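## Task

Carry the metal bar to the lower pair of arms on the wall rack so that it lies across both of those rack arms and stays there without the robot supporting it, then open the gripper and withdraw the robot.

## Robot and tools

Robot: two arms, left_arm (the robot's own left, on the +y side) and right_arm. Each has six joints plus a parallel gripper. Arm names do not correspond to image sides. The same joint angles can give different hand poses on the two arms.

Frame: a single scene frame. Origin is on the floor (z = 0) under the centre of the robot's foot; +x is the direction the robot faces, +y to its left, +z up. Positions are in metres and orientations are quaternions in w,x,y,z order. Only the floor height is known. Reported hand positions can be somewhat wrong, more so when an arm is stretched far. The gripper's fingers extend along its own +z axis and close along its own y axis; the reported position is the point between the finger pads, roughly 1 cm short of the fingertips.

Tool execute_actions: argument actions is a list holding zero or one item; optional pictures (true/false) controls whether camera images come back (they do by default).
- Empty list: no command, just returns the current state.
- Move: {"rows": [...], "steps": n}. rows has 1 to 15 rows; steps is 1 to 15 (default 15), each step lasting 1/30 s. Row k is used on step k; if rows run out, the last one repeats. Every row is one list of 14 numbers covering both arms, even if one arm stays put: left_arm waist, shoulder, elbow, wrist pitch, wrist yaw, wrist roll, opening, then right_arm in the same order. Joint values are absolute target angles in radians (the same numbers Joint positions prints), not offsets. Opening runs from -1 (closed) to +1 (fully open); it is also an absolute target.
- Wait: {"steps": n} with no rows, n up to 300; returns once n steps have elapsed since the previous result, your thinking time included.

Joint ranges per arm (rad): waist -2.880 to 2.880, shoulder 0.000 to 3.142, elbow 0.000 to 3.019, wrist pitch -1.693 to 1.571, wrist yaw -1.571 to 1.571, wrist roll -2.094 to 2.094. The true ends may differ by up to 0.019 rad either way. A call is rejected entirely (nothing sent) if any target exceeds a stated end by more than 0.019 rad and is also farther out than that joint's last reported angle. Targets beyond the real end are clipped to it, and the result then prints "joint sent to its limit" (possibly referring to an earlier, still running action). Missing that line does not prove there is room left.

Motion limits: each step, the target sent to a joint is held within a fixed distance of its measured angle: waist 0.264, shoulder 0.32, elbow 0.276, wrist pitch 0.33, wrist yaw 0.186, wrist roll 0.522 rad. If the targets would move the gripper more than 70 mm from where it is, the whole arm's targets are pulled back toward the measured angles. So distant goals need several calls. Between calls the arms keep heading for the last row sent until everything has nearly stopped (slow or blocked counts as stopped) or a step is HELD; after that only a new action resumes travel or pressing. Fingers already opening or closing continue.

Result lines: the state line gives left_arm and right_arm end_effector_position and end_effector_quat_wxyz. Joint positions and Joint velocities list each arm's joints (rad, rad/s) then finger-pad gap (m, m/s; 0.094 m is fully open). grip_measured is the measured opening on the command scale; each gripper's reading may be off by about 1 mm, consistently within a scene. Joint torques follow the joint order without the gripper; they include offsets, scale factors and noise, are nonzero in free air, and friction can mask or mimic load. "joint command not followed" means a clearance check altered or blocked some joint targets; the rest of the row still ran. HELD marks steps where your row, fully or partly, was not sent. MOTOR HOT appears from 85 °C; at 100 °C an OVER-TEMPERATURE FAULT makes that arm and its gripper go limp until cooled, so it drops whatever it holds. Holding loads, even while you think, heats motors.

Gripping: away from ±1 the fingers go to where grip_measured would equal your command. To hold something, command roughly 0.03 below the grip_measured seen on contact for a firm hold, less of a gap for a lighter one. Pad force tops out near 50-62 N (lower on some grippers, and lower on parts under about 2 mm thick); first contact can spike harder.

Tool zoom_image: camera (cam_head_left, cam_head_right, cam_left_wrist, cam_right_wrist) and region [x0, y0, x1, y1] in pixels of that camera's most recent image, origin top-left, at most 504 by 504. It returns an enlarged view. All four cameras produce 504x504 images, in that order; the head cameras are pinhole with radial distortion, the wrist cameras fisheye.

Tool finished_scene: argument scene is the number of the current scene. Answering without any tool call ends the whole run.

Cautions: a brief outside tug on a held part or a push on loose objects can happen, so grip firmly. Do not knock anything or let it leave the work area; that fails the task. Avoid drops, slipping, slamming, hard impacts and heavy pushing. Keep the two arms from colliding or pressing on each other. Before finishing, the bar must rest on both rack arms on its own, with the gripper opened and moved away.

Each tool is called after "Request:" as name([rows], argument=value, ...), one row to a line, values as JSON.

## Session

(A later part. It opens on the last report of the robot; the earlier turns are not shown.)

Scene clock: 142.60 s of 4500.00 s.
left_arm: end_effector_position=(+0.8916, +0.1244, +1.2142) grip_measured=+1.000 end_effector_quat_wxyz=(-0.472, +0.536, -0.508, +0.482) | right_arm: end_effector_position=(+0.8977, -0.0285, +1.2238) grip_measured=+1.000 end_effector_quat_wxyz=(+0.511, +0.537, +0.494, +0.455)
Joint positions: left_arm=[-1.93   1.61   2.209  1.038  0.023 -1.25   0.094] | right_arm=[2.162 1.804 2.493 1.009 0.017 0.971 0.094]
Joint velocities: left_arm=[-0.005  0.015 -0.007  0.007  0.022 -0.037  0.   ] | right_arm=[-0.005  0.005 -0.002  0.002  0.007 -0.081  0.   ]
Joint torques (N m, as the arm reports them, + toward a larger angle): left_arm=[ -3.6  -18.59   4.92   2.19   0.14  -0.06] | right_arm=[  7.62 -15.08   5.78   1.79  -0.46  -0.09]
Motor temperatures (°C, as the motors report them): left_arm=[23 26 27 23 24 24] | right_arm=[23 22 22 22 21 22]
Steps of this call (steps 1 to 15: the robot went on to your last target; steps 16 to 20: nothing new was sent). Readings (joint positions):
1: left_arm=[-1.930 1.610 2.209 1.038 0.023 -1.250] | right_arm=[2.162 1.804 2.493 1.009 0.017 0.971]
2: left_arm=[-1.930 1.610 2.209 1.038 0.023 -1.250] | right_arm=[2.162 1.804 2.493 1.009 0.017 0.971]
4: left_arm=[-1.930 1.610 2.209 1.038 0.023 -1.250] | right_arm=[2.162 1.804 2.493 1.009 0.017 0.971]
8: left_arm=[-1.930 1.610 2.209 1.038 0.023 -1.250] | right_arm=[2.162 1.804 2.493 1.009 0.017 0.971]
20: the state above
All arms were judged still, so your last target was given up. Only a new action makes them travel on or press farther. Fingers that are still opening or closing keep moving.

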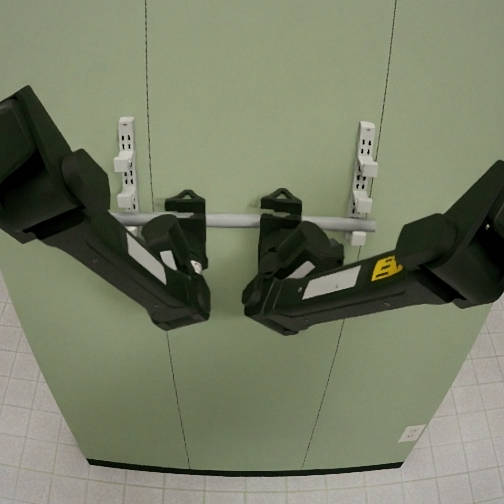

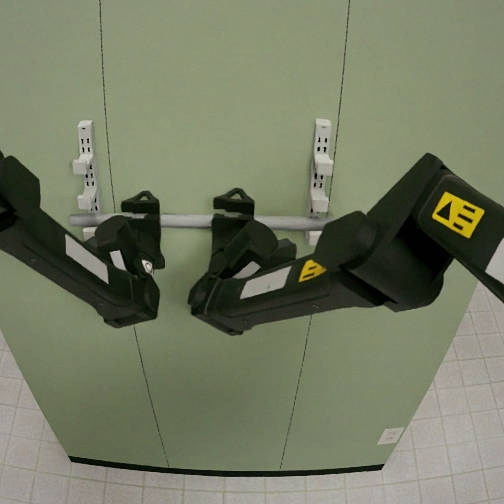

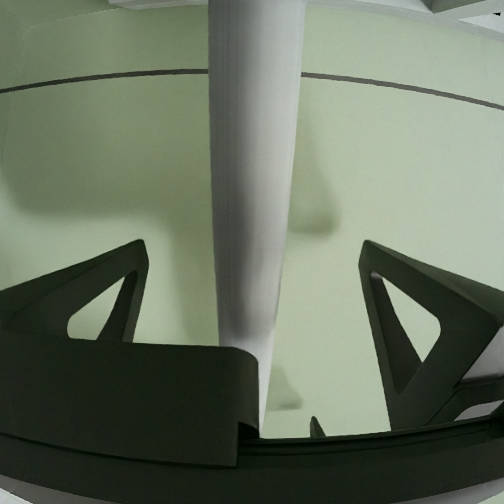

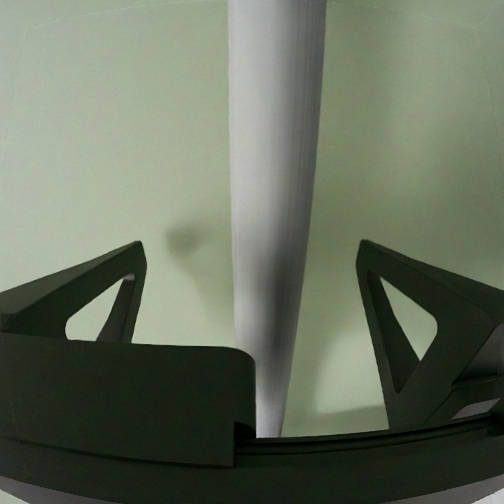

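Request:
execute_actions([
  {"rows": [[-1.93,1.55,1.83,1.40,0.0,-1.255,1, 2.15,1.66,1.99,1.38,0.015,0.98,1]], "steps": 15},
], pictures=false)

Request:
execute_actions([
  {"steps": 30},
])

Scene clock: 145.80 s of 4500.00 s.
left_arm: end_effector_position=(+0.7677, +0.1101, +1.1911) grip_measured=+1.000 end_effector_quat_wxyz=(-0.471, +0.544, -0.507, +0.474) | right_arm: end_effector_position=(+0.7865, -0.0123, +1.2151) grip_measured=+1.000 end_effector_quat_wxyz=(+0.501, +0.538, +0.506, +0.452)
Joint positions: left_arm=[-1.93   1.576  1.824  1.379  0.003 -1.251  0.094] | right_arm=[2.156 1.674 1.984 1.355 0.016 0.972 0.094]
Joint velocities: left_arm=[ 0.005 -0.073 -0.002  0.051 -0.007  0.007  0.   ] | right_arm=[ 0.005  0.005  0.027  0.032 -0.037  0.051  0.   ]
Joint torques (N m, as the arm reports them, + toward a larger angle): left_arm=[ -3.73 -16.63   2.41   2.82   0.15  -0.06] | right_arm=[  6.25 -13.93   3.     2.71  -0.38  -0.08]
Motor temperatures (°C, as the motors report them): left_arm=[23 26 26 23 24 24] | right_arm=[23 22 22 22 21 22]
Steps of this call (steps 1 to 81: nothing new was sent; steps 82 to 96: all 15 steps of this action). Readings (joint positions):
82: left_arm=[-1.930 1.603 2.172 1.080 0.017 -1.251] | right_arm=[2.162 1.790 2.445 1.053 0.016 0.972]
83: left_arm=[-1.930 1.571 2.083 1.183 0.009 -1.251] | right_arm=[2.161 1.746 2.340 1.156 0.016 0.972]
85: left_arm=[-1.930 1.536 1.939 1.310 0.005 -1.251] | right_arm=[2.160 1.680 2.151 1.294 0.016 0.972]
89: left_arm=[-1.930 1.553 1.834 1.376 0.003 -1.251] | right_arm=[2.156 1.657 2.000 1.355 0.016 0.972]
96: the state above

Scene clock: 146.80 s of 4500.00 s.
left_arm: end_effector_position=(+0.7686, +0.1108, +1.1927) grip_measured=+1.000 end_effector_quat_wxyz=(-0.473, +0.543, -0.506, +0.474) | right_arm: end_effector_position=(+0.7866, -0.0126, +1.2156) grip_measured=+1.000 end_effector_quat_wxyz=(+0.501, +0.537, +0.506, +0.452)
Joint positions: left_arm=[-1.93   1.575  1.824  1.382  0.003 -1.251  0.094] | right_arm=[2.156 1.674 1.984 1.358 0.016 0.972 0.094]
Joint velocities: left_arm=[-0.005 -0.015  0.002  0.012 -0.081 -0.007  0.   ] | right_arm=[-0.005  0.005 -0.017 -0.007  0.051  0.007  0.   ]
Joint torques (N m, as the arm reports them, + toward a larger angle): left_arm=[ -3.92 -17.01   2.45   2.96   0.15  -0.06] | right_arm=[  6.79 -14.37   2.95   2.63  -0.41  -0.08]
Motor temperatures (°C, as the motors report them): left_arm=[23 26 26 23 24 24] | right_arm=[23 22 22 22 21 22]
Steps of this call (steps 1 to 15: the robot went on to your last target; steps 16 to 30: nothing new was sent). Readings (joint positions):
1: left_arm=[-1.930 1.575 1.824 1.380 0.003 -1.251] | right_arm=[2.156 1.674 1.984 1.357 0.016 0.972]
2: left_arm=[-1.930 1.575 1.824 1.381 0.003 -1.251] | right_arm=[2.156 1.674 1.984 1.358 0.016 0.972]
4: left_arm=[-1.930 1.575 1.824 1.382 0.003 -1.251] | right_arm=[2.156 1.674 1.984 1.358 0.016 0.972]
8: left_arm=[-1.930 1.575 1.824 1.382 0.003 -1.251] | right_arm=[2.156 1.674 1.984 1.358 0.016 0.972]
30: the state above
All arms were judged still, so your last target was given up. Only a new action makes them travel on or press farther. Fingers that are still opening or closing keep moving.

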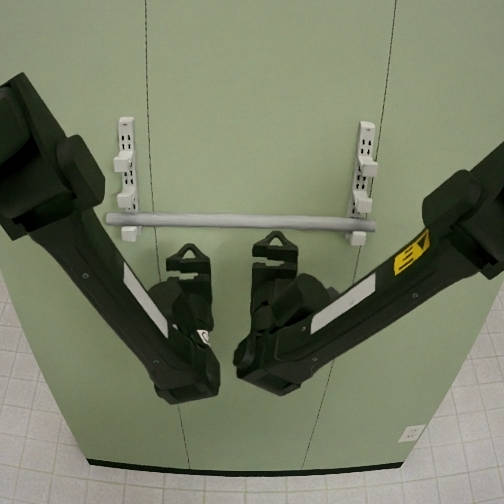

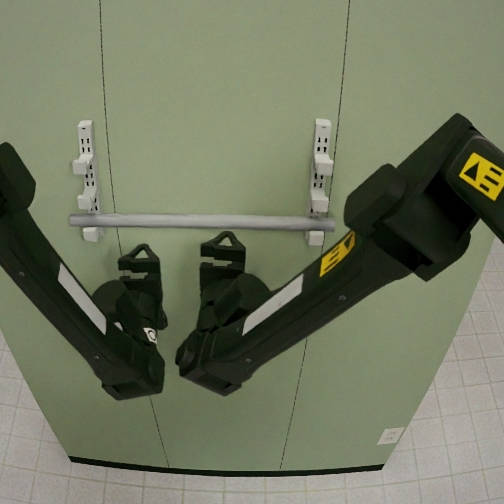

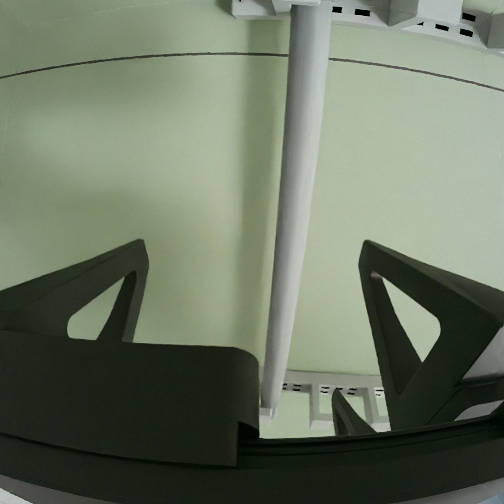

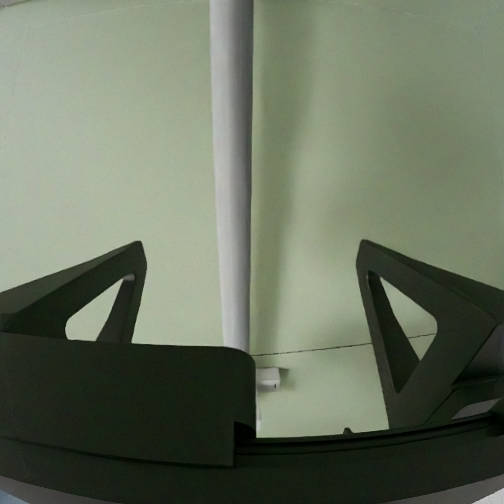

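Request:
finished_scene(scene=1)

The scene is finished: the task was done.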